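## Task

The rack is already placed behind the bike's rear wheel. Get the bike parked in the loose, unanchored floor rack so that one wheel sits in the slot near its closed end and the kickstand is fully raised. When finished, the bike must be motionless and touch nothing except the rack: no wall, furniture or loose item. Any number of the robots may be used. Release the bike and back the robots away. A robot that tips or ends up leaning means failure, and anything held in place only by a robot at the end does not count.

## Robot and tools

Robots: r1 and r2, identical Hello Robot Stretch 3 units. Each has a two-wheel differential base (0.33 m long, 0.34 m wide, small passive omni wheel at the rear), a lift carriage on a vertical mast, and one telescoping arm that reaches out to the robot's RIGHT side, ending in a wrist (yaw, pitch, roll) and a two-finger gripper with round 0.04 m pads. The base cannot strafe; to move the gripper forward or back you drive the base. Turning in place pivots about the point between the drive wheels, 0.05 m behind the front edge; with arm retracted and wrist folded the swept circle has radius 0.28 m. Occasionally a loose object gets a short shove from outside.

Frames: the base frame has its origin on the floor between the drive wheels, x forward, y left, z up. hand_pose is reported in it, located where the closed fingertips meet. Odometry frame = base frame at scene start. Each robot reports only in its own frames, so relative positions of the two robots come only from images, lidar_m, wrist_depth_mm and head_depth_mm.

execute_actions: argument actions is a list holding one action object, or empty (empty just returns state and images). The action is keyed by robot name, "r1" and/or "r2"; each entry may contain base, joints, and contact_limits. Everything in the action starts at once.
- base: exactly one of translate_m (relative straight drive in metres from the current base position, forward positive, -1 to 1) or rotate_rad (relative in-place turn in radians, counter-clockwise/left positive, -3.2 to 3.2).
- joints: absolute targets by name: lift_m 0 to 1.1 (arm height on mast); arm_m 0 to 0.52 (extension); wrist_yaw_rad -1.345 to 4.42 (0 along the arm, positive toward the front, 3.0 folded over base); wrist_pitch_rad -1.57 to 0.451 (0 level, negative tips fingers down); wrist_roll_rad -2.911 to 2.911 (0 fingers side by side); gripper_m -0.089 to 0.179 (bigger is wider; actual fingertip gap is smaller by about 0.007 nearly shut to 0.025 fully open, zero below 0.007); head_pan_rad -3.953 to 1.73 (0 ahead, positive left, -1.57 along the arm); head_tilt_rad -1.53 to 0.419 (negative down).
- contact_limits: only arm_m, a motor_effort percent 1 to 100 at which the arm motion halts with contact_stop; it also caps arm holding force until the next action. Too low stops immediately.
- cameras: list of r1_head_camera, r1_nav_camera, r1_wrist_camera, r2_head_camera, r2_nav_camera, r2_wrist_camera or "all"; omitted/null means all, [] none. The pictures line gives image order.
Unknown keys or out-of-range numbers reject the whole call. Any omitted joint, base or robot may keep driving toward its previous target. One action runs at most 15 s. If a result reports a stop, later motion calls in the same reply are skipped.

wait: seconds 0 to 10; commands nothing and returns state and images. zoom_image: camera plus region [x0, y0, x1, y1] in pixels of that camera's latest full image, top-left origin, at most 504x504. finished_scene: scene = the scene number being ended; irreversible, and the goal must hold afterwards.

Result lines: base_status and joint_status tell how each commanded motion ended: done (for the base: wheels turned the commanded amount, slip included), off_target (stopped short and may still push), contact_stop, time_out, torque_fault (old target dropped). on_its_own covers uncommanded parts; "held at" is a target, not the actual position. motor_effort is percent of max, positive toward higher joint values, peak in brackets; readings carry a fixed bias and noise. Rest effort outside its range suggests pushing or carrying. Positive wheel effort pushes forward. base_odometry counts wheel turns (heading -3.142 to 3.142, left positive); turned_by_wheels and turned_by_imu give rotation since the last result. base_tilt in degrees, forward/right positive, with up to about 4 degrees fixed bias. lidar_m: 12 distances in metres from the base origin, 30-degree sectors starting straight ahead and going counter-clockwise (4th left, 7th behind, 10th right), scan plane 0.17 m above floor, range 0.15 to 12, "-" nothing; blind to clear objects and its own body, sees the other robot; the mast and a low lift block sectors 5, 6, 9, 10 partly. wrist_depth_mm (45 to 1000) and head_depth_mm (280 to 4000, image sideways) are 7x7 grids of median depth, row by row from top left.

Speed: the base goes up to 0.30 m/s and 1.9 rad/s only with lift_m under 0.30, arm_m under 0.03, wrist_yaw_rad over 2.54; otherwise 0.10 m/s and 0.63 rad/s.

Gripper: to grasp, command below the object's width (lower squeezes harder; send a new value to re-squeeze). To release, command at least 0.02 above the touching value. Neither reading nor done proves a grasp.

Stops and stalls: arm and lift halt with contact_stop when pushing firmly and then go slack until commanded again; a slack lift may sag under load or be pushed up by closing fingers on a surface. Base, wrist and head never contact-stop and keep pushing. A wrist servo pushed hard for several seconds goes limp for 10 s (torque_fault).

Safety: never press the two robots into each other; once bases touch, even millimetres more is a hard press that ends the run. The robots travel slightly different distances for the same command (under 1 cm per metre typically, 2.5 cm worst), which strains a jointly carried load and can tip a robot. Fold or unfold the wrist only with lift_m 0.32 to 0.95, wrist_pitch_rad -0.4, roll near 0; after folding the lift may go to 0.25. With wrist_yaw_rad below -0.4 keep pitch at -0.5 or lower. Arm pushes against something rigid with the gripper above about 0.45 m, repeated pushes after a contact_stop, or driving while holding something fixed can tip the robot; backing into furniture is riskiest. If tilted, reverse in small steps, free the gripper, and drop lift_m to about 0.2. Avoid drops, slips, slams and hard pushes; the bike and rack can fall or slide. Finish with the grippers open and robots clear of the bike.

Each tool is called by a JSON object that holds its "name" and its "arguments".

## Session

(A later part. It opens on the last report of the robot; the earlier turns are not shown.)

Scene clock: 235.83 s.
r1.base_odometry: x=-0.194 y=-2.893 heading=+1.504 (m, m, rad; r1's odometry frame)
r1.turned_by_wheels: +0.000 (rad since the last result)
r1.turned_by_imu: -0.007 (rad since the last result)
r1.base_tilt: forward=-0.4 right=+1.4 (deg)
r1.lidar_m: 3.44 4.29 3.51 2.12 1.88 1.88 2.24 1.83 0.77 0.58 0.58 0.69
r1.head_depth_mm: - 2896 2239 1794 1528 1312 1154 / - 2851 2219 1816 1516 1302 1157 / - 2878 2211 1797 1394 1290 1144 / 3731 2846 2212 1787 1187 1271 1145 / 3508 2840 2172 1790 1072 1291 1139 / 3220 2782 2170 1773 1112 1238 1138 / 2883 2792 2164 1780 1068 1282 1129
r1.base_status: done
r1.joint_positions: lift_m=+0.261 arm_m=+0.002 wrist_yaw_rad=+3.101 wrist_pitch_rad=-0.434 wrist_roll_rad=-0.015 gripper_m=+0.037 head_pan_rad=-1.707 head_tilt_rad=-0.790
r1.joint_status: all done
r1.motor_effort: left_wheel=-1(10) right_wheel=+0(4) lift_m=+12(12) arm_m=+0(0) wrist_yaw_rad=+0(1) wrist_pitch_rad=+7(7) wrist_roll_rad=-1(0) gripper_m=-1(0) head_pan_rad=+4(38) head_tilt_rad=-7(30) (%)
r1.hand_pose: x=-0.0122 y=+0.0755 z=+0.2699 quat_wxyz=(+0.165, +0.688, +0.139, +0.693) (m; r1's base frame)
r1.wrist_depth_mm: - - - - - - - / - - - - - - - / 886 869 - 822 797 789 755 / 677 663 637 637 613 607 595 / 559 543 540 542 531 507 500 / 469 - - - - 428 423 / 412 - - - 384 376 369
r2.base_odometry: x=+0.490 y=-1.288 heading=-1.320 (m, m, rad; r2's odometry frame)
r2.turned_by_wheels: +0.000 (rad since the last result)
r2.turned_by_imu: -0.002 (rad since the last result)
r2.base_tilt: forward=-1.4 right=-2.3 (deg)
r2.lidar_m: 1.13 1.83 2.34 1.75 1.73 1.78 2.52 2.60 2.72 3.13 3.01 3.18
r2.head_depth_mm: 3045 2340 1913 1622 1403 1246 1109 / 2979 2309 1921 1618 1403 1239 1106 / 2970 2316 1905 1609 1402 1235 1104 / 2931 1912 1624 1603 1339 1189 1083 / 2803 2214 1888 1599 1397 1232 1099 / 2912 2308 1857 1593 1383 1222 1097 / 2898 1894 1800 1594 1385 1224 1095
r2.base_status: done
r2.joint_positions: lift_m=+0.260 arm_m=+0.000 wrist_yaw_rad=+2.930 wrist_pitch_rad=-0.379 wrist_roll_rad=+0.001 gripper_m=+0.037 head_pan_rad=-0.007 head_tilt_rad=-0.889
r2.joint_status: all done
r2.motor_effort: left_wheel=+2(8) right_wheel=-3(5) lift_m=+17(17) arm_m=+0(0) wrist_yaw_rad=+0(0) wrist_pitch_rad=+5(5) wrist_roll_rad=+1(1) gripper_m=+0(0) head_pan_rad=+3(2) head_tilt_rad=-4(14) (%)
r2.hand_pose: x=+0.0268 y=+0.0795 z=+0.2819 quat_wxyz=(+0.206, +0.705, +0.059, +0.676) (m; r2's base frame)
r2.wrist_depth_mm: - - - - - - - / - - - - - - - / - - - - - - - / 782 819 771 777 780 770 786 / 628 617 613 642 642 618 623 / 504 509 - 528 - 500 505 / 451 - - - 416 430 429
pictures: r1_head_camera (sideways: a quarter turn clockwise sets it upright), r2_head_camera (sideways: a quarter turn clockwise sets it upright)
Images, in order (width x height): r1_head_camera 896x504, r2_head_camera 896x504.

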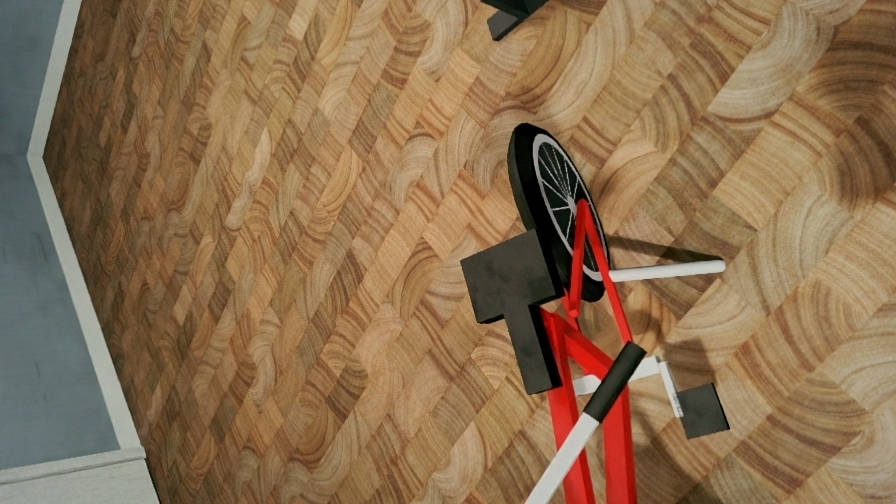

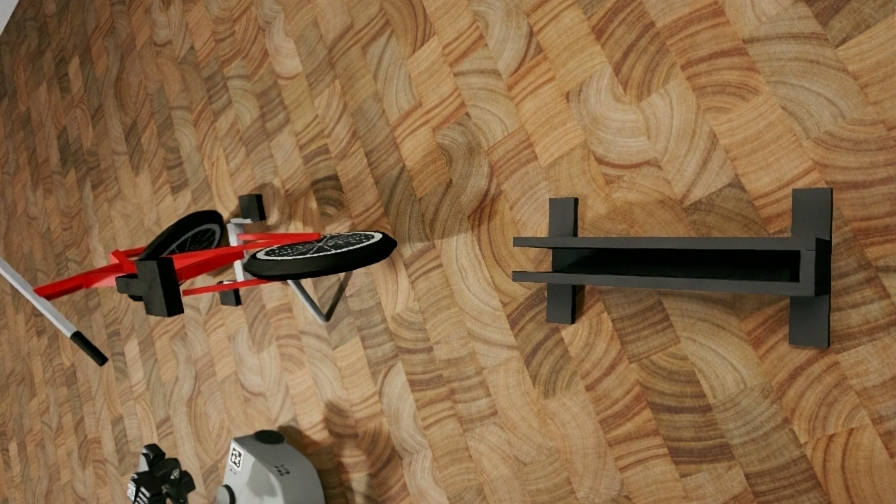

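{"name": "execute_actions", "arguments": {"actions": [{"r1": {"base": {"rotate_rad": 0.3}, "joints": {"head_pan_rad": -2.0, "head_tilt_rad": -0.8}}, "r2": {"base": {"translate_m": 0.15}, "joints": {"lift_m": 0.33, "head_tilt_rad": -0.95}}}], "cameras": ["r1_head_camera", "r2_head_camera", "r2_nav_camera"]}}

Scene clock: 346.43 s.
r1.base_odometry: x=-0.194 y=-2.893 heading=+1.804 (m, m, rad; r1's odometry frame)
r1.turned_by_wheels: +0.300 (rad since the last result)
r1.turned_by_imu: +0.294 (rad since the last result)
r1.base_tilt: forward=-0.4 right=+1.4 (deg)
r1.lidar_m: 4.36 4.30 2.47 1.91 1.89 1.99 2.91 1.69 0.69 0.58 0.69 3.09
r1.head_depth_mm: - 2958 2220 1802 1521 1309 1153 / - 2875 2213 1800 1484 1309 1149 / - 2858 2207 1791 1393 1303 1141 / 3697 2847 2180 1785 1182 1274 1143 / 3459 2852 2194 1763 1110 1300 1138 / 3153 2797 2167 1764 1163 1246 1137 / 2891 2809 2178 1761 1076 1281 1135
r1.base_status: done
r1.joint_positions: lift_m=+0.261 arm_m=+0.002 wrist_yaw_rad=+3.101 wrist_pitch_rad=-0.434 wrist_roll_rad=-0.015 gripper_m=+0.037 head_pan_rad=-1.993 head_tilt_rad=-0.791
r1.joint_status: all done
r1.motor_effort: left_wheel=-3(10) right_wheel=+2(6) lift_m=+12(12) arm_m=+0(0) wrist_yaw_rad=-1(0) wrist_pitch_rad=+7(7) wrist_roll_rad=-1(0) gripper_m=+0(1) head_pan_rad=-4(27) head_tilt_rad=-6(4) (%)
r1.hand_pose: x=-0.0122 y=+0.0755 z=+0.2699 quat_wxyz=(+0.165, +0.688, +0.139, +0.693) (m; r1's base frame)
r1.wrist_depth_mm: - - - - - - - / - - - - - - - / 874 852 - 817 793 764 759 / 677 666 641 633 618 611 596 / 557 549 544 541 530 503 504 / 469 - - - - 430 423 / 413 - - - 379 376 371
r2.base_odometry: x=+0.528 y=-1.434 heading=-1.319 (m, m, rad; r2's odometry frame)
r2.turned_by_wheels: +0.000 (rad since the last result)
r2.turned_by_imu: -0.001 (rad since the last result)
r2.base_tilt: forward=-1.5 right=-2.3 (deg)
r2.lidar_m: 0.98 1.70 2.43 1.83 1.79 1.86 2.61 2.73 2.86 3.04 2.96 3.12
r2.head_depth_mm: 2694 2153 1809 1558 1373 1224 1104 / 2660 2151 1802 1559 1369 1220 1097 / 2642 2150 1806 1550 1366 1216 1097 / 2623 1760 1502 1548 1334 1176 1064 / 2471 2065 1751 1534 1356 1209 1059 / 2621 2122 1780 1545 1350 1210 1088 / 2582 1988 1697 1525 1348 1207 1088
r2.base_status: done
r2.joint_positions: lift_m=+0.330 arm_m=+0.000 wrist_yaw_rad=+2.930 wrist_pitch_rad=-0.379 wrist_roll_rad=+0.001 gripper_m=+0.037 head_pan_rad=-0.007 head_tilt_rad=-0.939
r2.joint_status: all done
r2.motor_effort: left_wheel=+2(9) right_wheel=-2(8) lift_m=+32(35) arm_m=+0(0) wrist_yaw_rad=+0(0) wrist_pitch_rad=+5(5) wrist_roll_rad=+1(1) gripper_m=+0(0) head_pan_rad=+2(2) head_tilt_rad=-4(8) (%)
r2.hand_pose: x=+0.0268 y=+0.0795 z=+0.3510 quat_wxyz=(+0.206, +0.705, +0.060, +0.676) (m; r2's base frame)
r2.wrist_depth_mm: - - - - - - - / - - - - - - - / - - - - - - - / 916 902 922 949 909 906 949 / 722 729 723 748 771 718 720 / 594 600 - 600 - 595 597 / 505 502 - 521 488 499 496
pictures: r1_head_camera (sideways: a quarter turn clockwise sets it upright), r2_head_camera (sideways: a quarter turn clockwise sets it upright), r2_nav_camera (sideways: a quarter turn counterclockwise sets it upright)
Images, in order (width x height): r1_head_camera 896x504, r2_head_camera 896x504, r2_nav_camera 672x504.

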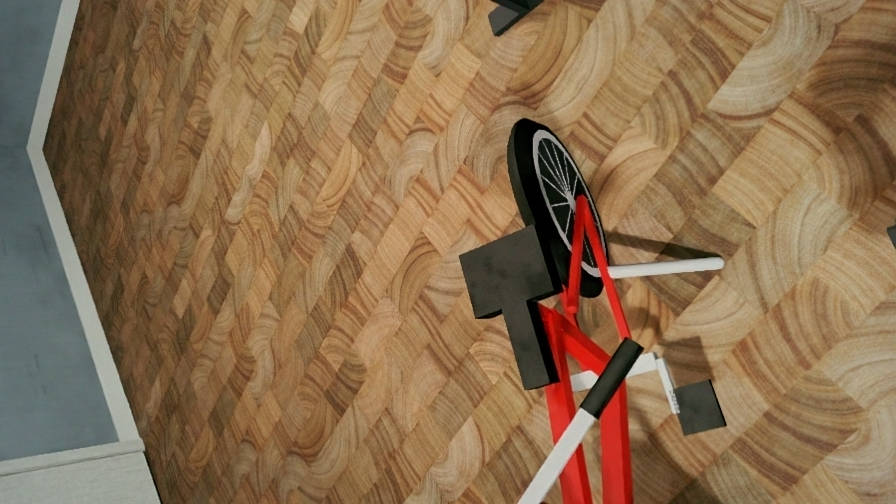

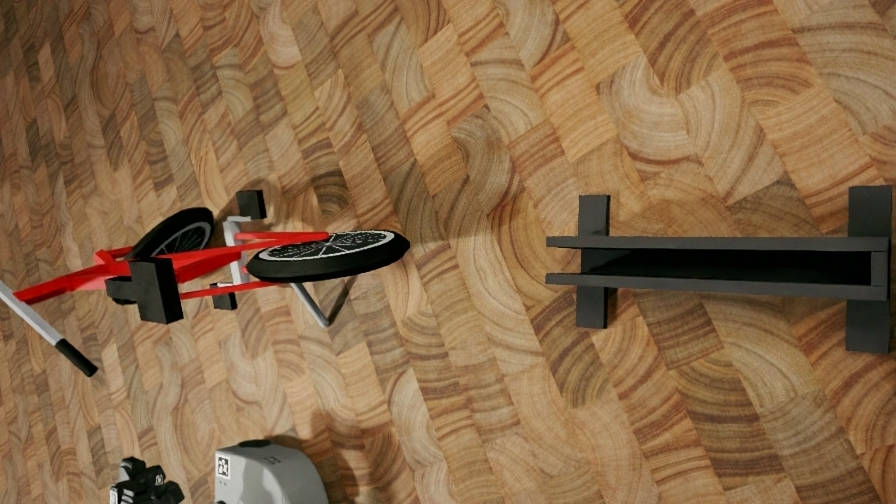

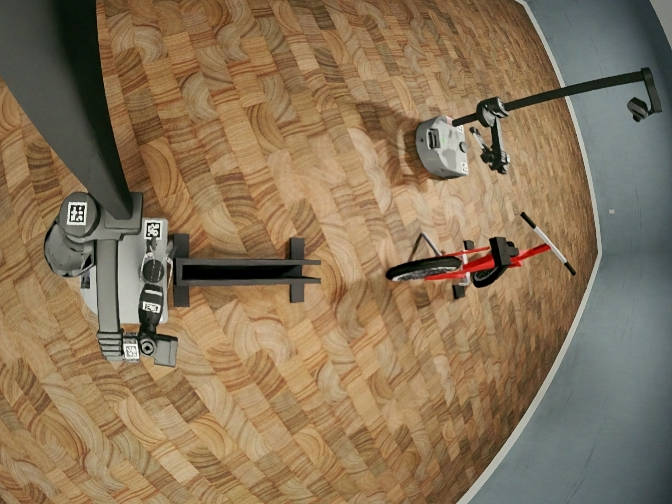

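{"name": "execute_actions", "arguments": {"actions": [{"r1": {"base": {"translate_m": -0.75}, "joints": {"head_pan_rad": -1.57, "head_tilt_rad": -0.9}}, "r2": {"base": {"translate_m": 0.32}}}], "cameras": ["r1_head_camera", "r2_head_camera", "r2_nav_camera"]}}

Scene clock: 356.93 s.
r1.base_odometry: x=-0.021 y=-3.623 heading=+1.804 (m, m, rad; r1's odometry frame)
r1.turned_by_wheels: +0.000 (rad since the last result)
r1.turned_by_imu: -0.006 (rad since the last result)
r1.base_tilt: forward=-0.4 right=+1.4 (deg)
r1.lidar_m: 4.94 4.74 2.06 1.58 1.57 1.65 2.40 0.78 0.82 0.69 0.70 0.90
r1.head_depth_mm: 3077 2383 1948 1634 1308 1257 1125 / 3024 2376 1944 1636 1318 1253 1125 / 3054 2354 1950 1630 1336 1250 1144 / 3000 2344 1911 1627 1342 1248 1148 / 2898 2336 1936 1620 1385 1244 1122 / 2802 2344 1905 1604 1326 1242 1115 / 2753 2309 1910 1610 1323 1241 1106
r1.base_status: done
r1.joint_positions: lift_m=+0.261 arm_m=+0.002 wrist_yaw_rad=+3.101 wrist_pitch_rad=-0.434 wrist_roll_rad=-0.015 gripper_m=+0.037 head_pan_rad=-1.577 head_tilt_rad=-0.889
r1.joint_status: all done
r1.motor_effort: left_wheel=-2(13) right_wheel=+2(5) lift_m=+12(12) arm_m=+0(0) wrist_yaw_rad=-1(1) wrist_pitch_rad=+7(7) wrist_roll_rad=+0(0) gripper_m=+1(1) head_pan_rad=+4(36) head_tilt_rad=-7(20) (%)
r1.hand_pose: x=-0.0122 y=+0.0755 z=+0.2699 quat_wxyz=(+0.165, +0.688, +0.139, +0.693) (m; r1's base frame)
r1.wrist_depth_mm: - - - - - - - / - - - - - - - / 886 864 - 809 784 767 748 / 672 667 639 638 620 607 599 / 556 542 533 546 527 507 500 / 464 - - - - 433 423 / 419 - - - 380 380 372
r2.base_odometry: x=+0.607 y=-1.744 heading=-1.319 (m, m, rad; r2's odometry frame)
r2.turned_by_wheels: +0.000 (rad since the last result)
r2.turned_by_imu: -0.002 (rad since the last result)
r2.base_tilt: forward=-1.4 right=-2.2 (deg)
r2.lidar_m: 0.66 5.65 0.82 1.98 1.95 2.02 2.83 3.00 3.15 2.90 2.81 2.97
r2.head_depth_mm: 2643 2161 1812 1559 1370 1221 1103 / 2663 2145 1804 1558 1371 1220 1094 / 2631 2145 1793 1550 1366 1211 1101 / 2533 1718 1496 1292 1337 1171 1070 / 2620 2018 1705 1527 1358 1215 1093 / 2591 2059 1774 1533 1347 1209 1088 / 2579 2093 1777 1529 1348 1203 1084
r2.base_status: done
r2.joint_positions: lift_m=+0.330 arm_m=+0.000 wrist_yaw_rad=+2.930 wrist_pitch_rad=-0.379 wrist_roll_rad=+0.001 gripper_m=+0.037 head_pan_rad=-0.007 head_tilt_rad=-0.939
r2.joint_status: not commanded
r2.motor_effort: left_wheel=+2(8) right_wheel=-3(5) lift_m=+32(32) arm_m=+0(0) wrist_yaw_rad=+1(0) wrist_pitch_rad=+5(5) wrist_roll_rad=+1(1) gripper_m=+0(0) head_pan_rad=+3(2) head_tilt_rad=-4(4) (%)
r2.hand_pose: x=+0.0268 y=+0.0795 z=+0.3510 quat_wxyz=(+0.206, +0.705, +0.060, +0.676) (m; r2's base frame)
r2.wrist_depth_mm: - - - - - 662 - / - - - - - - - / - - - - 858 - - / 921 919 938 894 749 732 926 / 730 719 711 770 747 725 711 / 596 590 - 591 - 602 598 / 506 509 - 533 489 499 516
pictures: r1_head_camera (sideways: a quarter turn clockwise sets it upright), r2_head_camera (sideways: a quarter turn clockwise sets it upright), r2_nav_camera (sideways: a quarter turn counterclockwise sets it upright)
Images, in order (width x height): r1_head_camera 896x504, r2_head_camera 896x504, r2_nav_camera 672x504.

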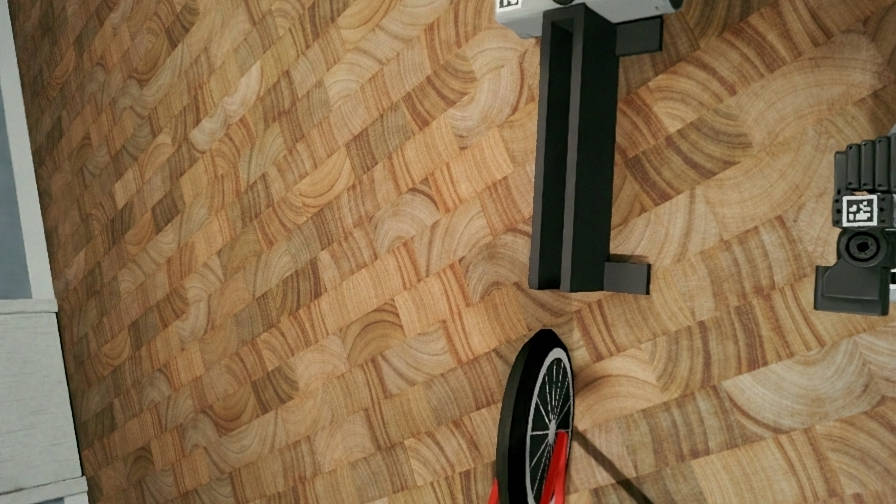

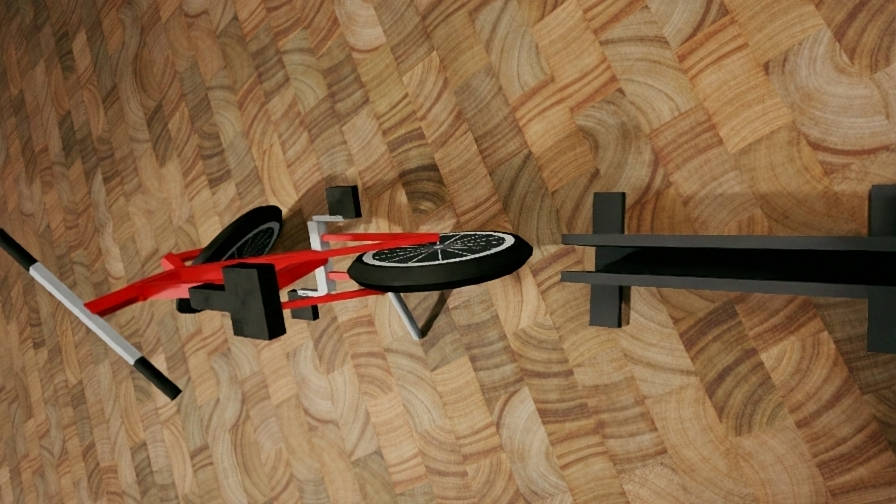

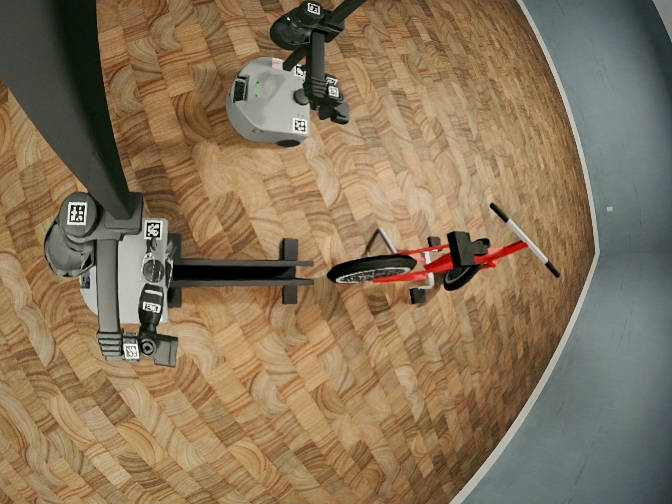

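{"name": "zoom_image", "arguments": {"camera": "r2_head_camera", "region": [330, 170, 730, 350]}}

{"name": "zoom_image", "arguments": {"camera": "r1_head_camera", "region": [400, 200, 760, 504]}}

Region (330, 170, 730, 350) of r2_head_camera's 896x504 image, scaled by 1.260, with more detail than that image has; it fills the top 227 rows of this view, and the rest is white.

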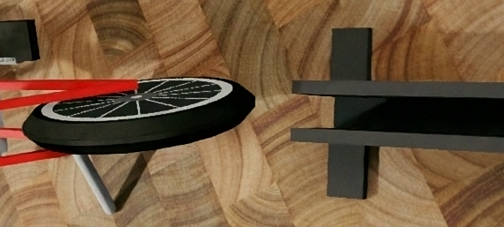

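Region (400, 200, 760, 504) of r1_head_camera's 896x504 image, scaled by 1.400, with more detail than that image has; it fills the top 426 rows of this view, and the rest is white.

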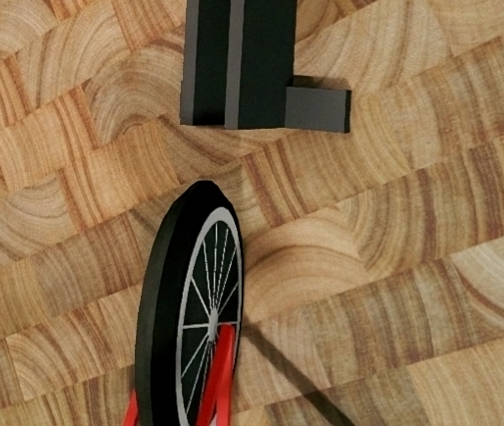

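{"name": "execute_actions", "arguments": {"actions": [{"r1": {"base": {"translate_m": -0.18}, "joints": {"lift_m": 0.4, "wrist_pitch_rad": -0.4, "wrist_roll_rad": 0.0}}, "r2": {"base": {"translate_m": -0.03}}}], "cameras": []}}

{"name": "execute_actions", "arguments": {"actions": [{"r1": {"joints": {"wrist_yaw_rad": 0.0, "gripper_m": 0.0}}}], "cameras": []}}

{"name": "execute_actions", "arguments": {"actions": [{"r1": {"joints": {"wrist_pitch_rad": 0.0, "lift_m": 0.1}}}], "cameras": ["r1_head_camera", "r1_wrist_camera"]}}

Scene clock: 408.50 s.
r1.base_odometry: x=+0.020 y=-3.798 heading=+1.803 (m, m, rad; r1's odometry frame)
r1.turned_by_wheels: +0.000 (rad since the last result)
r1.turned_by_imu: -0.002 (rad since the last result)
r1.base_tilt: forward=-0.4 right=+1.5 (deg)
r1.lidar_m: 5.00 4.47 1.96 1.51 1.49 1.57 2.28 3.63 0.67 3.34 0.75 0.91
r1.head_depth_mm: 3076 2389 1945 1107 1219 1218 1120 / 3080 2365 1950 1638 1308 1247 1144 / 3039 2335 1906 1632 1314 1249 1157 / 2995 2364 1911 1627 1331 1251 1169 / 2980 2329 1921 1623 1332 1245 1110 / 2871 2343 1902 1628 1376 1242 1109 / 2794 2313 1904 1620 1330 1239 1100
r1.base_status: done
r1.joint_positions: lift_m=+0.399 arm_m=+0.002 wrist_yaw_rad=+3.101 wrist_pitch_rad=-0.423 wrist_roll_rad=-0.006 gripper_m=+0.037 head_pan_rad=-1.577 head_tilt_rad=-0.889
r1.joint_status: all done
r1.motor_effort: left_wheel=-2(12) right_wheel=+1(4) lift_m=+39(41) arm_m=+0(0) wrist_yaw_rad=-1(0) wrist_pitch_rad=+11(11) wrist_roll_rad=+2(3) gripper_m=+0(0) head_pan_rad=+4(3) head_tilt_rad=-7(8) (%)
r1.hand_pose: x=-0.0121 y=+0.0769 z=+0.4109 quat_wxyz=(+0.162, +0.692, +0.135, +0.691) (m; r1's base frame)
r1.wrist_depth_mm: - - - - - - - / - - - - - - - / - - - - - - - / 962 915 868 908 855 831 803 / 742 749 730 708 716 693 662 / 627 628 635 609 576 583 570 / 548 550 - - 522 514 505
r2.base_odometry: x=+0.600 y=-1.714 heading=-1.319 (m, m, rad; r2's odometry frame)
r2.turned_by_wheels: +0.000 (rad since the last result)
r2.turned_by_imu: -0.001 (rad since the last result)
r2.base_tilt: forward=-1.4 right=-2.4 (deg)
r2.lidar_m: 0.69 5.69 0.74 1.96 1.93 2.00 2.81 2.98 3.12 2.92 2.82 2.99
r2.head_depth_mm: 2661 2150 1815 1555 1372 1223 1103 / 2664 2140 1807 1555 1365 1219 1099 / 2641 2135 1760 1549 1360 1221 1094 / 2577 1647 1507 1309 1340 1175 1065 / 2616 2010 1713 1543 1360 1212 1089 / 2625 2116 1780 1541 1356 1202 1090 / 2598 2093 1769 1536 1340 1198 1086
r2.base_status: done
r2.joint_positions: lift_m=+0.330 arm_m=+0.000 wrist_yaw_rad=+2.930 wrist_pitch_rad=-0.379 wrist_roll_rad=+0.001 gripper_m=+0.037 head_pan_rad=-0.007 head_tilt_rad=-0.939
r2.joint_status: not commanded
r2.motor_effort: left_wheel=+2(4) right_wheel=-3(7) lift_m=+32(32) arm_m=+0(0) wrist_yaw_rad=+0(0) wrist_pitch_rad=+5(5) wrist_roll_rad=+1(1) gripper_m=+0(1) head_pan_rad=+2(2) head_tilt_rad=-4(4) (%)
r2.hand_pose: x=+0.0268 y=+0.0795 z=+0.3510 quat_wxyz=(+0.206, +0.705, +0.060, +0.676) (m; r2's base frame)
r2.wrist_depth_mm: - - - - - - - / - - - - - - - / - - - - 830 - - / 916 923 910 783 700 904 901 / 726 726 718 729 720 734 728 / 594 589 - 591 - 591 598 / 516 510 - 514 492 510 503
pictures: none
No camera images: the call's "cameras" was empty. Leave "cameras" out to get every camera's image.

Scene clock: 411.07 s.
r1.base_odometry: x=+0.020 y=-3.798 heading=+1.803 (m, m, rad; r1's odometry frame)
r1.turned_by_wheels: +0.000 (rad since the last result)
r1.turned_by_imu: +0.000 (rad since the last result)
r1.base_tilt: forward=-0.4 right=+1.4 (deg)
r1.lidar_m: 5.03 4.52 1.96 1.51 1.49 1.57 2.28 3.63 0.67 3.33 0.75 0.91
r1.head_depth_mm: 3082 2362 1940 1111 1224 1212 1126 / 3076 2388 1924 1629 1312 1248 1135 / 3012 2343 1935 1626 1319 1250 1154 / 2978 2358 1927 1630 1313 1259 - / 2940 2329 1900 1610 1339 1242 1110 / 2892 2329 1902 1625 1378 1246 1109 / 2777 2336 1904 1602 1319 1240 1109
r1.base_status: not commanded
r1.joint_positions: lift_m=+0.399 arm_m=+0.002 wrist_yaw_rad=+0.003 wrist_pitch_rad=-0.423 wrist_roll_rad=-0.006 gripper_m=+0.000 head_pan_rad=-1.577 head_tilt_rad=-0.889
r1.joint_status: all done
r1.motor_effort: left_wheel=-2(2) right_wheel=+2(2) lift_m=+39(39) arm_m=+0(0) wrist_yaw_rad=-2(2) wrist_pitch_rad=+11(11) wrist_roll_rad=+2(2) gripper_m=-1(80) head_pan_rad=+4(4) head_tilt_rad=-7(8) (%)
r1.hand_pose: x=-0.0209 y=-0.3705 z=+0.4109 quat_wxyz=(+0.694, +0.150, -0.689, -0.147) (m; r1's base frame)
r1.wrist_depth_mm: - - - - - - 443 / - - - - - - - / 471 - - - - - 929 / 514 550 916 877 850 606 581 / 648 669 573 - 536 535 472 / 646 627 621 590 583 552 423 / 541 537 531 533 526 507 480
r2.base_odometry: x=+0.600 y=-1.714 heading=-1.319 (m, m, rad; r2's odometry frame)
r2.turned_by_wheels: +0.000 (rad since the last result)
r2.turned_by_imu: +0.000 (rad since the last result)
r2.base_tilt: forward=-1.4 right=-2.3 (deg)
r2.lidar_m: 0.69 5.72 0.74 1.96 1.94 2.00 2.82 2.98 3.13 2.92 2.82 2.98
r2.head_depth_mm: 2670 2154 1814 1560 1374 1223 1099 / 2651 2158 1793 1555 1365 1217 1101 / 2627 2130 1760 1560 1358 1216 1102 / 2546 1644 1501 1315 1332 1179 1064 / 2619 2007 1710 1535 1357 1213 1089 / 2608 2110 1766 1545 1354 1211 1087 / 2577 2099 1767 1530 1349 1200 1087
r2.base_status: not commanded
r2.joint_positions: lift_m=+0.330 arm_m=+0.000 wrist_yaw_rad=+2.930 wrist_pitch_rad=-0.379 wrist_roll_rad=+0.001 gripper_m=+0.037 head_pan_rad=-0.007 head_tilt_rad=-0.939
r2.joint_status: not commanded
r2.motor_effort: left_wheel=+2(2) right_wheel=-3(2) lift_m=+33(32) arm_m=+0(0) wrist_yaw_rad=+0(0) wrist_pitch_rad=+5(5) wrist_roll_rad=+1(1) gripper_m=+0(0) head_pan_rad=+2(3) head_tilt_rad=-4(3) (%)
r2.hand_pose: x=+0.0268 y=+0.0795 z=+0.3510 quat_wxyz=(+0.206, +0.705, +0.060, +0.676) (m; r2's base frame)
r2.wrist_depth_mm: - - - - - - - / - - - - - - - / - - - - 820 - - / 911 891 926 768 686 947 887 / 722 723 705 732 726 721 719 / 602 593 - 608 - 591 590 / 516 502 - 522 490 506 506
pictures: none
No camera images: the call's "cameras" was empty. Leave "cameras" out to get every camera's image.

Scene clock: 414.63 s.
r1.base_odometry: x=+0.020 y=-3.798 heading=+1.803 (m, m, rad; r1's odometry frame)
r1.turned_by_wheels: +0.000 (rad since the last result)
r1.turned_by_imu: +0.000 (rad since the last result)
r1.base_tilt: forward=-0.4 right=+1.4 (deg)
r1.lidar_m: 5.06 4.50 1.96 1.51 1.49 1.57 2.28 3.62 0.67 3.34 0.75 0.91
r1.head_depth_mm: 3124 2371 1936 1108 1223 1220 1126 / 3063 2383 1943 1637 1304 1249 1122 / 3066 2371 1941 1634 1307 1242 1131 / 3022 2314 1927 1613 1326 1246 1136 / 2927 2344 1893 1625 1341 1244 1115 / 2811 2315 1908 1628 1373 1242 1103 / 2768 2295 1883 1610 1332 1239 1108
r1.base_status: not commanded
r1.joint_positions: lift_m=+0.101 arm_m=+0.002 wrist_yaw_rad=+0.003 wrist_pitch_rad=-0.027 wrist_roll_rad=-0.006 gripper_m=+0.000 head_pan_rad=-1.577 head_tilt_rad=-0.889
r1.joint_status: all done
r1.motor_effort: left_wheel=-1(2) right_wheel=+1(2) lift_m=+12(37) arm_m=+0(0) wrist_yaw_rad=-2(2) wrist_pitch_rad=+13(13) wrist_roll_rad=+2(2) gripper_m=-3(2) head_pan_rad=+4(4) head_tilt_rad=-7(7) (%)
r1.hand_pose: x=-0.0208 y=-0.4022 z=+0.2085 quat_wxyz=(+0.709, +0.011, -0.705, -0.009) (m; r1's base frame)
r1.wrist_depth_mm: - - - - - - 454 / - - - - - - - / 417 - - - - - - / 449 968 495 483 467 459 402 / 487 498 432 - 414 410 370 / 510 476 452 439 428 421 371 / 395 379 379 376 372 362 344
r2.base_odometry: x=+0.600 y=-1.714 heading=-1.319 (m, m, rad; r2's odometry frame)
r2.turned_by_wheels: +0.000 (rad since the last result)
r2.turned_by_imu: -0.001 (rad since the last result)
r2.base_tilt: forward=-1.5 right=-2.3 (deg)
r2.lidar_m: 0.69 5.71 0.74 1.96 1.93 2.01 2.82 2.98 3.13 2.93 2.82 2.97
r2.head_depth_mm: 2659 2164 1810 1559 1375 1216 1102 / 2671 2139 1815 1560 1368 1217 1102 / 2640 2136 1755 1553 1358 1218 1097 / 2521 1648 1500 1311 1333 1172 1064 / 2628 2006 1713 1542 1353 1209 1092 / 2584 2108 1782 1537 1349 1206 1089 / 2573 2106 1778 1535 1350 1186 1087
r2.base_status: not commanded
r2.joint_positions: lift_m=+0.330 arm_m=+0.000 wrist_yaw_rad=+2.930 wrist_pitch_rad=-0.379 wrist_roll_rad=+0.001 gripper_m=+0.037 head_pan_rad=-0.007 head_tilt_rad=-0.939
r2.joint_status: not commanded
r2.motor_effort: left_wheel=+2(2) right_wheel=-2(2) lift_m=+32(32) arm_m=+0(0) wrist_yaw_rad=+0(0) wrist_pitch_rad=+5(5) wrist_roll_rad=+1(1) gripper_m=+1(0) head_pan_rad=+1(2) head_tilt_rad=-4(4) (%)
r2.hand_pose: x=+0.0268 y=+0.0795 z=+0.3510 quat_wxyz=(+0.206, +0.705, +0.060, +0.676) (m; r2's base frame)
r2.wrist_depth_mm: - - - - - - - / - - - - 688 - - / - - - - 739 - - / 922 909 931 810 681 720 904 / 731 729 709 727 725 711 711 / 604 603 - 598 - 589 584 / 504 507 - 509 484 513 500
pictures: r1_head_camera (sideways: a quarter turn clockwise sets it upright), r1_wrist_camera
Images, in order (width x height): r1_head_camera 896x504, r1_wrist_camera 644x364.

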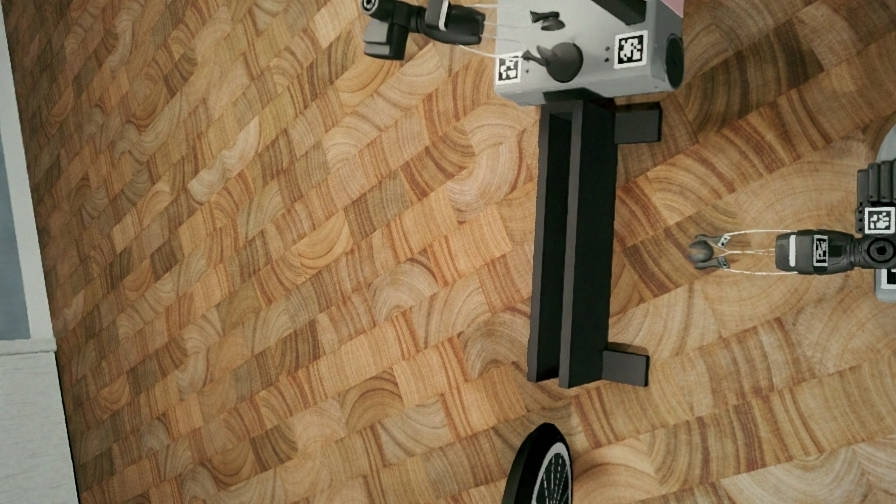

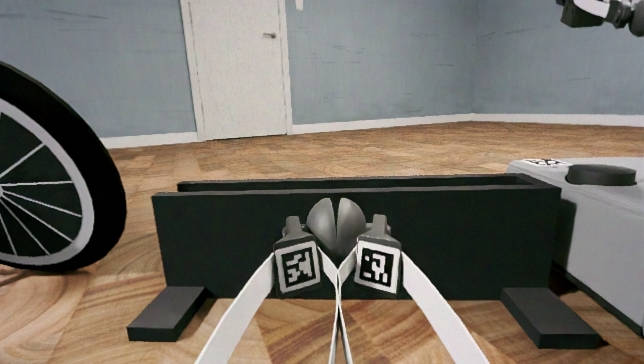

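{"name": "execute_actions", "arguments": {"actions": [{"r1": {"joints": {"lift_m": 0.0, "arm_m": 0.17}}}], "cameras": ["r1_head_camera", "r1_wrist_camera"]}}

Scene clock: 430.70 s.
r1.base_odometry: x=+0.020 y=-3.798 heading=+1.803 (m, m, rad; r1's odometry frame)
r1.turned_by_wheels: +0.000 (rad since the last result)
r1.turned_by_imu: +0.000 (rad since the last result)
r1.base_tilt: forward=-0.4 right=+1.4 (deg)
r1.lidar_m: 5.03 4.53 1.96 1.51 1.49 1.58 2.28 3.62 0.67 3.34 0.75 0.91
r1.head_depth_mm: 3050 2411 1953 1102 1224 1221 1122 / 3043 2384 1915 1630 1315 1253 1121 / 3048 2338 1940 1631 1310 1244 1126 / 3007 2315 1945 1613 1313 1291 1118 / 2953 2317 1924 1611 1333 1243 1120 / 2856 2336 1918 1618 1376 1237 1111 / 2772 2312 1885 1620 1328 1238 1112
r1.base_status: not commanded
r1.joint_positions: lift_m=+0.073 arm_m=+0.170 wrist_yaw_rad=+0.001 wrist_pitch_rad=-0.027 wrist_roll_rad=-0.005 gripper_m=+0.000 head_pan_rad=-1.576 head_tilt_rad=-0.889
r1.joint_status: lift_m contact_stop (moved -0.028 of -0.101); the others done
r1.on_its_own: lift_m is slack since a contact_stop, until your next command for it (your +0.000 is given up)
r1.motor_effort: left_wheel=-2(2) right_wheel=+1(2) lift_m=+26(63) arm_m=+4(28) wrist_yaw_rad=-2(3) wrist_pitch_rad=+13(62) wrist_roll_rad=+2(2) gripper_m=-2(1) head_pan_rad=+4(4) head_tilt_rad=-6(7) (%)
r1.hand_pose: x=-0.0211 y=-0.5701 z=+0.1808 quat_wxyz=(+0.709, +0.010, -0.705, -0.009) (m; r1's base frame)
r1.wrist_depth_mm: - - - - - - - / - - - - - - - / - - - - - - - / - - - - 938 900 304 / 270 263 256 - 243 238 233 / 316 272 265 262 254 249 243 / 337 286 280 271 268 260 253
r2.base_odometry: x=+0.600 y=-1.714 heading=-1.319 (m, m, rad; r2's odometry frame)
r2.turned_by_wheels: +0.000 (rad since the last result)
r2.turned_by_imu: -0.001 (rad since the last result)
r2.base_tilt: forward=-1.4 right=-2.3 (deg)
r2.lidar_m: 0.69 0.35 0.49 1.96 1.94 2.01 2.82 2.98 3.13 2.92 2.82 2.97
r2.head_depth_mm: 2678 2153 1817 1555 1377 1224 1103 / 2652 2160 1808 1546 1365 1220 1100 / 2631 2134 1759 1546 1361 1220 1102 / 2540 1644 1498 1307 1337 1179 1066 / 2613 2005 1711 1547 1356 1194 1088 / 2593 2108 1778 1536 1358 1192 1087 / 2561 2115 1774 1525 1350 1153 1086
r2.base_status: not commanded
r2.joint_positions: lift_m=+0.330 arm_m=+0.000 wrist_yaw_rad=+2.930 wrist_pitch_rad=-0.379 wrist_roll_rad=+0.001 gripper_m=+0.037 head_pan_rad=-0.007 head_tilt_rad=-0.939
r2.joint_status: not commanded
r2.motor_effort: left_wheel=+2(2) right_wheel=-2(3) lift_m=+32(32) arm_m=+0(0) wrist_yaw_rad=+1(0) wrist_pitch_rad=+5(5) wrist_roll_rad=+1(1) gripper_m=+0(0) head_pan_rad=+2(3) head_tilt_rad=-4(4) (%)
r2.hand_pose: x=+0.0268 y=+0.0795 z=+0.3510 quat_wxyz=(+0.206, +0.705, +0.060, +0.676) (m; r2's base frame)
r2.wrist_depth_mm: - - - - - - - / - - - - 920 - - / - - - - 711 505 - / 932 888 916 794 685 497 910 / 735 733 727 708 724 658 680 / 599 585 - 604 - 591 552 / 516 511 - 523 485 508 502
pictures: r1_head_camera (sideways: a quarter turn clockwise sets it upright), r1_wrist_camera
ARM HIT: r1's arm struck its own base hard.
Images, in order (width x height): r1_head_camera 896x504, r1_wrist_camera 644x364.

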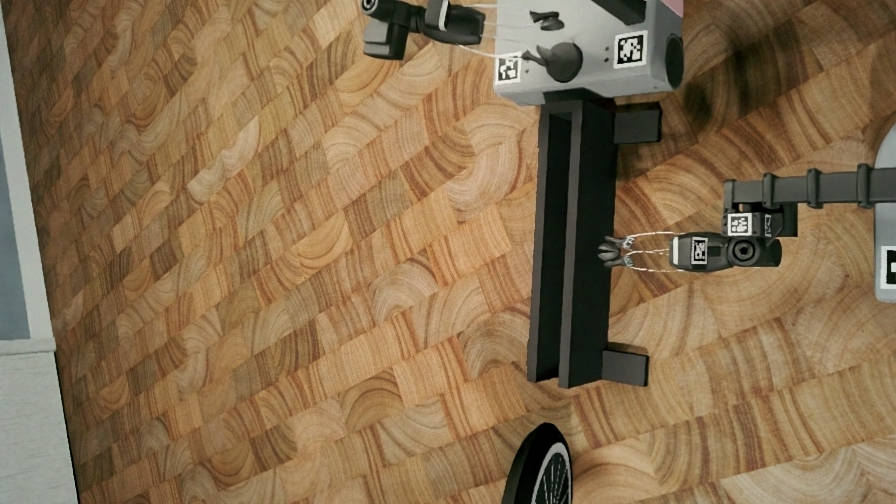

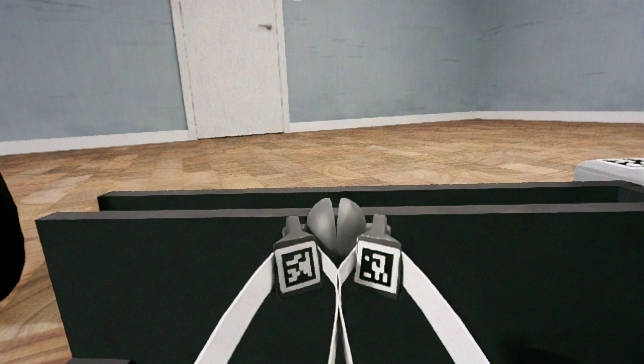

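{"name": "execute_actions", "arguments": {"actions": [{"r1": {"joints": {"lift_m": 0.08, "wrist_pitch_rad": -0.4}}}], "cameras": []}}

{"name": "execute_actions", "arguments": {"actions": [{"r1": {"joints": {"arm_m": 0.26}}}], "cameras": ["r1_head_camera", "r1_wrist_camera", "r2_head_camera"]}}

Scene clock: 450.23 s.
r1.base_odometry: x=+0.020 y=-3.798 heading=+1.803 (m, m, rad; r1's odometry frame)
r1.turned_by_wheels: +0.000 (rad since the last result)
r1.turned_by_imu: +0.000 (rad since the last result)
r1.base_tilt: forward=-0.4 right=+1.4 (deg)
r1.lidar_m: 5.07 4.49 1.96 1.51 1.49 1.57 2.27 3.62 0.67 3.35 0.75 0.91
r1.head_depth_mm: 3089 2343 1950 1117 1225 1220 1121 / 3031 2372 1942 1642 1313 1257 1124 / 3039 2342 1925 1637 1313 1244 1126 / 2997 2361 1935 1625 1330 1266 1116 / 2889 2348 1923 1628 1330 1251 1109 / 2857 2314 1910 1612 1369 1240 1117 / 2765 2306 1917 1615 1326 1233 1109
r1.base_status: not commanded
r1.joint_positions: lift_m=+0.079 arm_m=+0.170 wrist_yaw_rad=+0.001 wrist_pitch_rad=-0.412 wrist_roll_rad=-0.005 gripper_m=+0.000 head_pan_rad=-1.576 head_tilt_rad=-0.889
r1.joint_status: all done
r1.motor_effort: left_wheel=-2(2) right_wheel=+1(1) lift_m=+40(40) arm_m=+4(4) wrist_yaw_rad=-2(2) wrist_pitch_rad=+6(12) wrist_roll_rad=+2(2) gripper_m=-1(1) head_pan_rad=+3(4) head_tilt_rad=-7(6) (%)
r1.hand_pose: x=-0.0212 y=-0.5398 z=+0.0933 quat_wxyz=(+0.694, +0.146, -0.690, -0.144) (m; r1's base frame)
r1.wrist_depth_mm: - - - 276 272 262 256 / 238 233 229 228 223 219 216 / 263 259 253 250 247 242 238 / 354 291 285 279 275 272 267 / 290 290 296 - 289 281 267 / 244 255 251 237 239 238 233 / 222 219 216 214 209 206 204
r2.base_odometry: x=+0.600 y=-1.714 heading=-1.319 (m, m, rad; r2's odometry frame)
r2.turned_by_wheels: +0.000 (rad since the last result)
r2.turned_by_imu: -0.001 (rad since the last result)
r2.base_tilt: forward=-1.5 right=-2.1 (deg)
r2.lidar_m: 0.69 0.43 0.45 1.97 1.93 2.00 2.81 2.98 3.11 2.92 2.81 2.97
r2.head_depth_mm: 2651 2158 1804 1554 1366 1227 1102 / 2664 2150 1796 1560 1370 1225 1098 / 2636 2141 1763 1545 1362 1216 1098 / 2530 1645 1504 1311 1333 1178 1062 / 2603 2022 1707 1543 1350 1218 1092 / 2585 2112 1771 1532 1350 1192 1086 / 2605 2088 1771 1534 1350 1152 1089
r2.base_status: not commanded
r2.joint_positions: lift_m=+0.330 arm_m=+0.000 wrist_yaw_rad=+2.930 wrist_pitch_rad=-0.379 wrist_roll_rad=+0.001 gripper_m=+0.037 head_pan_rad=-0.007 head_tilt_rad=-0.939
r2.joint_status: not commanded
r2.motor_effort: left_wheel=+2(2) right_wheel=-3(3) lift_m=+32(32) arm_m=+0(0) wrist_yaw_rad=+1(0) wrist_pitch_rad=+5(5) wrist_roll_rad=+1(1) gripper_m=+0(0) head_pan_rad=+1(2) head_tilt_rad=-4(3) (%)
r2.hand_pose: x=+0.0268 y=+0.0795 z=+0.3510 quat_wxyz=(+0.206, +0.705, +0.060, +0.676) (m; r2's base frame)
r2.wrist_depth_mm: - - - - - - - / - - - - 897 - - / - - - - 714 475 - / 938 934 911 789 683 496 928 / 716 705 715 721 721 495 740 / 596 614 - 587 - 596 574 / 500 510 - 512 487 498 415
pictures: none
No camera images: the call's "cameras" was empty. Leave "cameras" out to get every camera's image.

Scene clock: 452.13 s.
r1.base_odometry: x=+0.020 y=-3.798 heading=+1.803 (m, m, rad; r1's odometry frame)
r1.turned_by_wheels: +0.000 (rad since the last result)
r1.turned_by_imu: +0.000 (rad since the last result)
r1.base_tilt: forward=-0.5 right=+1.4 (deg)
r1.lidar_m: 5.05 4.52 1.96 1.51 1.49 1.57 2.28 3.64 0.67 3.34 0.75 0.91
r1.head_depth_mm: 3027 2370 1927 1113 1225 1225 1124 / 3119 2376 1929 1642 1313 1248 1117 / 3005 2377 1929 1629 1317 1266 1135 / 3005 2342 1913 1618 1312 1208 1128 / 2954 2360 1911 1626 1334 1246 1110 / 2843 2317 1908 1604 1370 1240 1110 / 2797 2305 1894 1614 1325 1236 1102
r1.base_status: not commanded
r1.joint_positions: lift_m=+0.079 arm_m=+0.260 wrist_yaw_rad=+0.001 wrist_pitch_rad=-0.413 wrist_roll_rad=-0.005 gripper_m=+0.000 head_pan_rad=-1.576 head_tilt_rad=-0.889
r1.joint_status: all done
r1.motor_effort: left_wheel=-2(2) right_wheel=+2(1) lift_m=+39(40) arm_m=+4(3) wrist_yaw_rad=-1(3) wrist_pitch_rad=+6(6) wrist_roll_rad=+2(2) gripper_m=-2(2) head_pan_rad=+4(4) head_tilt_rad=-7(6) (%)
r1.hand_pose: x=-0.0212 y=-0.6297 z=+0.0932 quat_wxyz=(+0.694, +0.146, -0.690, -0.144) (m; r1's base frame)
r1.wrist_depth_mm: - - - - - 967 903 / 213 208 202 198 152 146 140 / 160 158 155 152 150 148 145 / 181 178 175 171 167 164 162 / 206 202 199 - 187 187 183 / 231 236 231 230 220 215 209 / 214 219 214 213 209 207 203
r2.base_odometry: x=+0.600 y=-1.714 heading=-1.319 (m, m, rad; r2's odometry frame)
r2.turned_by_wheels: +0.000 (rad since the last result)
r2.turned_by_imu: +0.000 (rad since the last result)
r2.base_tilt: forward=-1.4 right=-2.3 (deg)
r2.lidar_m: 0.69 0.38 0.73 1.97 1.94 2.00 2.82 2.98 3.13 2.92 2.82 2.98
r2.head_depth_mm: 2671 2152 1815 1572 1375 1226 1102 / 2661 2162 1795 1552 1376 1222 1098 / 2641 2139 1751 1553 1363 1217 1098 / 2538 1653 1502 1316 1329 1174 1065 / 2612 2018 1712 1547 1355 1194 1093 / 2598 2096 1775 1535 1361 1171 1090 / 2583 2105 1770 1538 1350 1153 1089
r2.base_status: not commanded
r2.joint_positions: lift_m=+0.330 arm_m=+0.000 wrist_yaw_rad=+2.930 wrist_pitch_rad=-0.379 wrist_roll_rad=+0.001 gripper_m=+0.037 head_pan_rad=-0.007 head_tilt_rad=-0.939
r2.joint_status: not commanded
r2.motor_effort: left_wheel=+2(2) right_wheel=-3(3) lift_m=+32(32) arm_m=+0(0) wrist_yaw_rad=+1(0) wrist_pitch_rad=+5(5) wrist_roll_rad=+1(1) gripper_m=-1(1) head_pan_rad=+2(2) head_tilt_rad=-4(4) (%)
r2.hand_pose: x=+0.0268 y=+0.0795 z=+0.3510 quat_wxyz=(+0.206, +0.705, +0.060, +0.676) (m; r2's base frame)
r2.wrist_depth_mm: - - - - - - - / - - - - 832 - - / - - - - 712 - - / 952 912 923 788 688 420 885 / 724 711 708 727 728 655 410 / 584 598 - 609 - 593 399 / 500 500 - 518 487 496 483
pictures: r1_head_camera (sideways: a quarter turn clockwise sets it upright), r1_wrist_camera, r2_head_camera (sideways: a quarter turn clockwise sets it upright)
Images, in order (width x height): r1_head_camera 896x504, r1_wrist_camera 644x364, r2_head_camera 896x504.

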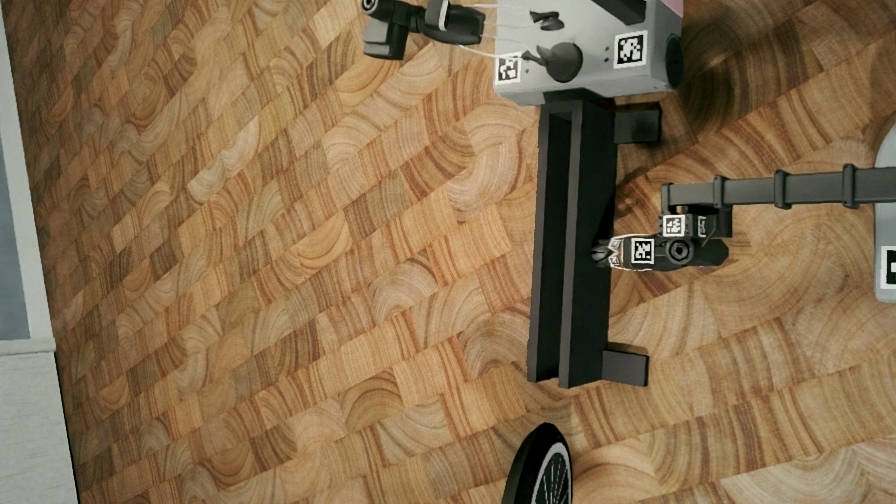

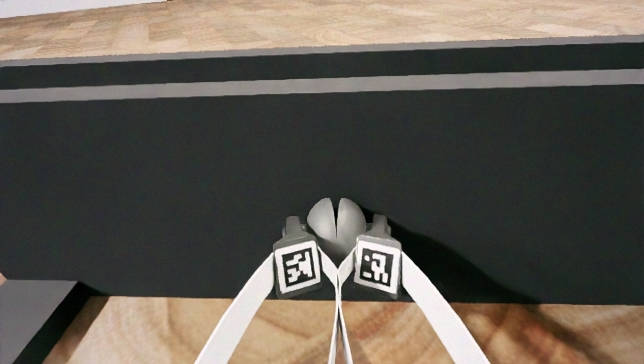

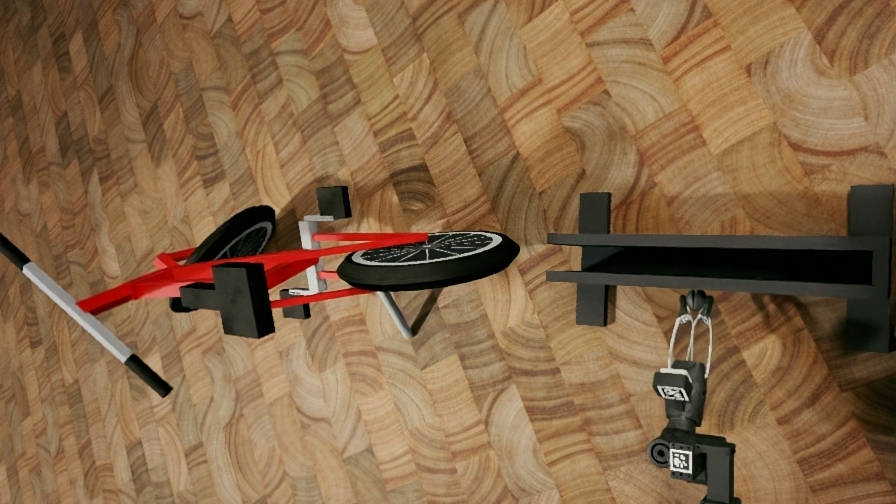

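{"name": "execute_actions", "arguments": {"actions": [{"r1": {"joints": {"arm_m": 0.305}}}], "cameras": ["r1_head_camera", "r2_head_camera"]}}

Scene clock: 462.77 s.
r1.base_odometry: x=+0.020 y=-3.798 heading=+1.803 (m, m, rad; r1's odometry frame)
r1.turned_by_wheels: +0.000 (rad since the last result)
r1.turned_by_imu: +0.000 (rad since the last result)
r1.base_tilt: forward=-0.4 right=+1.4 (deg)
r1.lidar_m: 5.10 4.50 1.96 1.51 1.49 1.57 2.28 3.61 0.67 3.35 0.75 0.91
r1.head_depth_mm: 3105 2402 1930 1112 1225 1204 1124 / 3044 2373 1948 1637 1325 1257 1123 / 3010 2387 1925 1640 1347 1252 1138 / 2989 2315 1926 1630 1342 1223 1130 / 2972 2352 1922 1615 1352 1240 1113 / 2850 2334 1903 1616 1380 1239 1112 / 2803 2349 1892 1617 1319 1242 1108
r1.base_status: not commanded
r1.joint_positions: lift_m=+0.079 arm_m=+0.305 wrist_yaw_rad=+0.001 wrist_pitch_rad=-0.414 wrist_roll_rad=-0.005 gripper_m=+0.000 head_pan_rad=-1.576 head_tilt_rad=-0.889
r1.joint_status: all done
r1.motor_effort: left_wheel=-2(2) right_wheel=+2(2) lift_m=+39(40) arm_m=+5(3) wrist_yaw_rad=-1(1) wrist_pitch_rad=+6(7) wrist_roll_rad=+2(2) gripper_m=-1(2) head_pan_rad=+3(3) head_tilt_rad=-7(8) (%)
r1.hand_pose: x=-0.0213 y=-0.6744 z=+0.0928 quat_wxyz=(+0.694, +0.146, -0.690, -0.145) (m; r1's base frame)
r1.wrist_depth_mm: - - - - - 958 921 / 214 208 201 197 150 144 139 / 162 158 155 152 149 146 142 / 182 178 173 170 166 163 160 / 210 204 199 - 186 183 179 / 230 237 231 230 218 210 205 / 213 218 215 212 209 207 203
r2.base_odometry: x=+0.600 y=-1.714 heading=-1.319 (m, m, rad; r2's odometry frame)
r2.turned_by_wheels: +0.000 (rad since the last result)
r2.turned_by_imu: -0.001 (rad since the last result)
r2.base_tilt: forward=-1.4 right=-2.4 (deg)
r2.lidar_m: 0.69 0.36 0.74 1.96 1.93 2.00 2.80 2.98 3.11 2.92 2.82 2.98
r2.head_depth_mm: 2656 2177 1812 1563 1373 1225 1104 / 2687 2159 1800 1560 1364 1223 1101 / 2643 2132 1760 1555 1368 1198 1081 / 2510 1637 1500 1312 1332 1178 1045 / 2610 2003 1707 1538 1360 1191 1089 / 2590 2090 1777 1542 1357 1154 1086 / 2587 2098 1772 1535 1347 1168 1088
r2.base_status: not commanded
r2.joint_positions: lift_m=+0.330 arm_m=+0.000 wrist_yaw_rad=+2.930 wrist_pitch_rad=-0.379 wrist_roll_rad=+0.001 gripper_m=+0.037 head_pan_rad=-0.007 head_tilt_rad=-0.939
r2.joint_status: not commanded
r2.motor_effort: left_wheel=+2(2) right_wheel=-3(3) lift_m=+32(32) arm_m=+0(0) wrist_yaw_rad=+0(0) wrist_pitch_rad=+5(5) wrist_roll_rad=+1(1) gripper_m=+0(0) head_pan_rad=+3(2) head_tilt_rad=-4(4) (%)
r2.hand_pose: x=+0.0268 y=+0.0795 z=+0.3510 quat_wxyz=(+0.206, +0.705, +0.060, +0.676) (m; r2's base frame)
r2.wrist_depth_mm: - - - - - - - / - - - - 822 - - / - - - - 699 - - / 941 913 918 796 686 396 364 / 729 745 728 733 735 674 414 / 580 590 - 604 - 588 369 / 500 511 - 512 494 508 475
pictures: r1_head_camera (sideways: a quarter turn clockwise sets it upright), r2_head_camera (sideways: a quarter turn clockwise sets it upright)
Images, in order (width x height): r1_head_camera 896x504, r2_head_camera 896x504.

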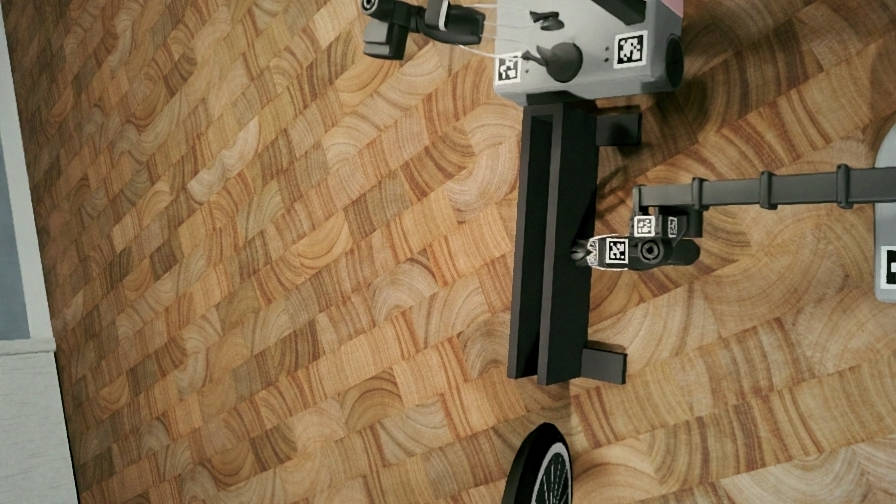

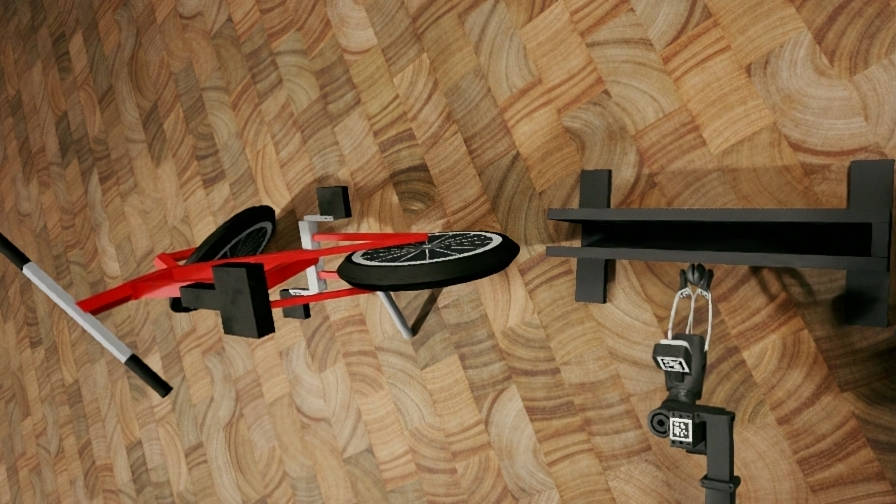

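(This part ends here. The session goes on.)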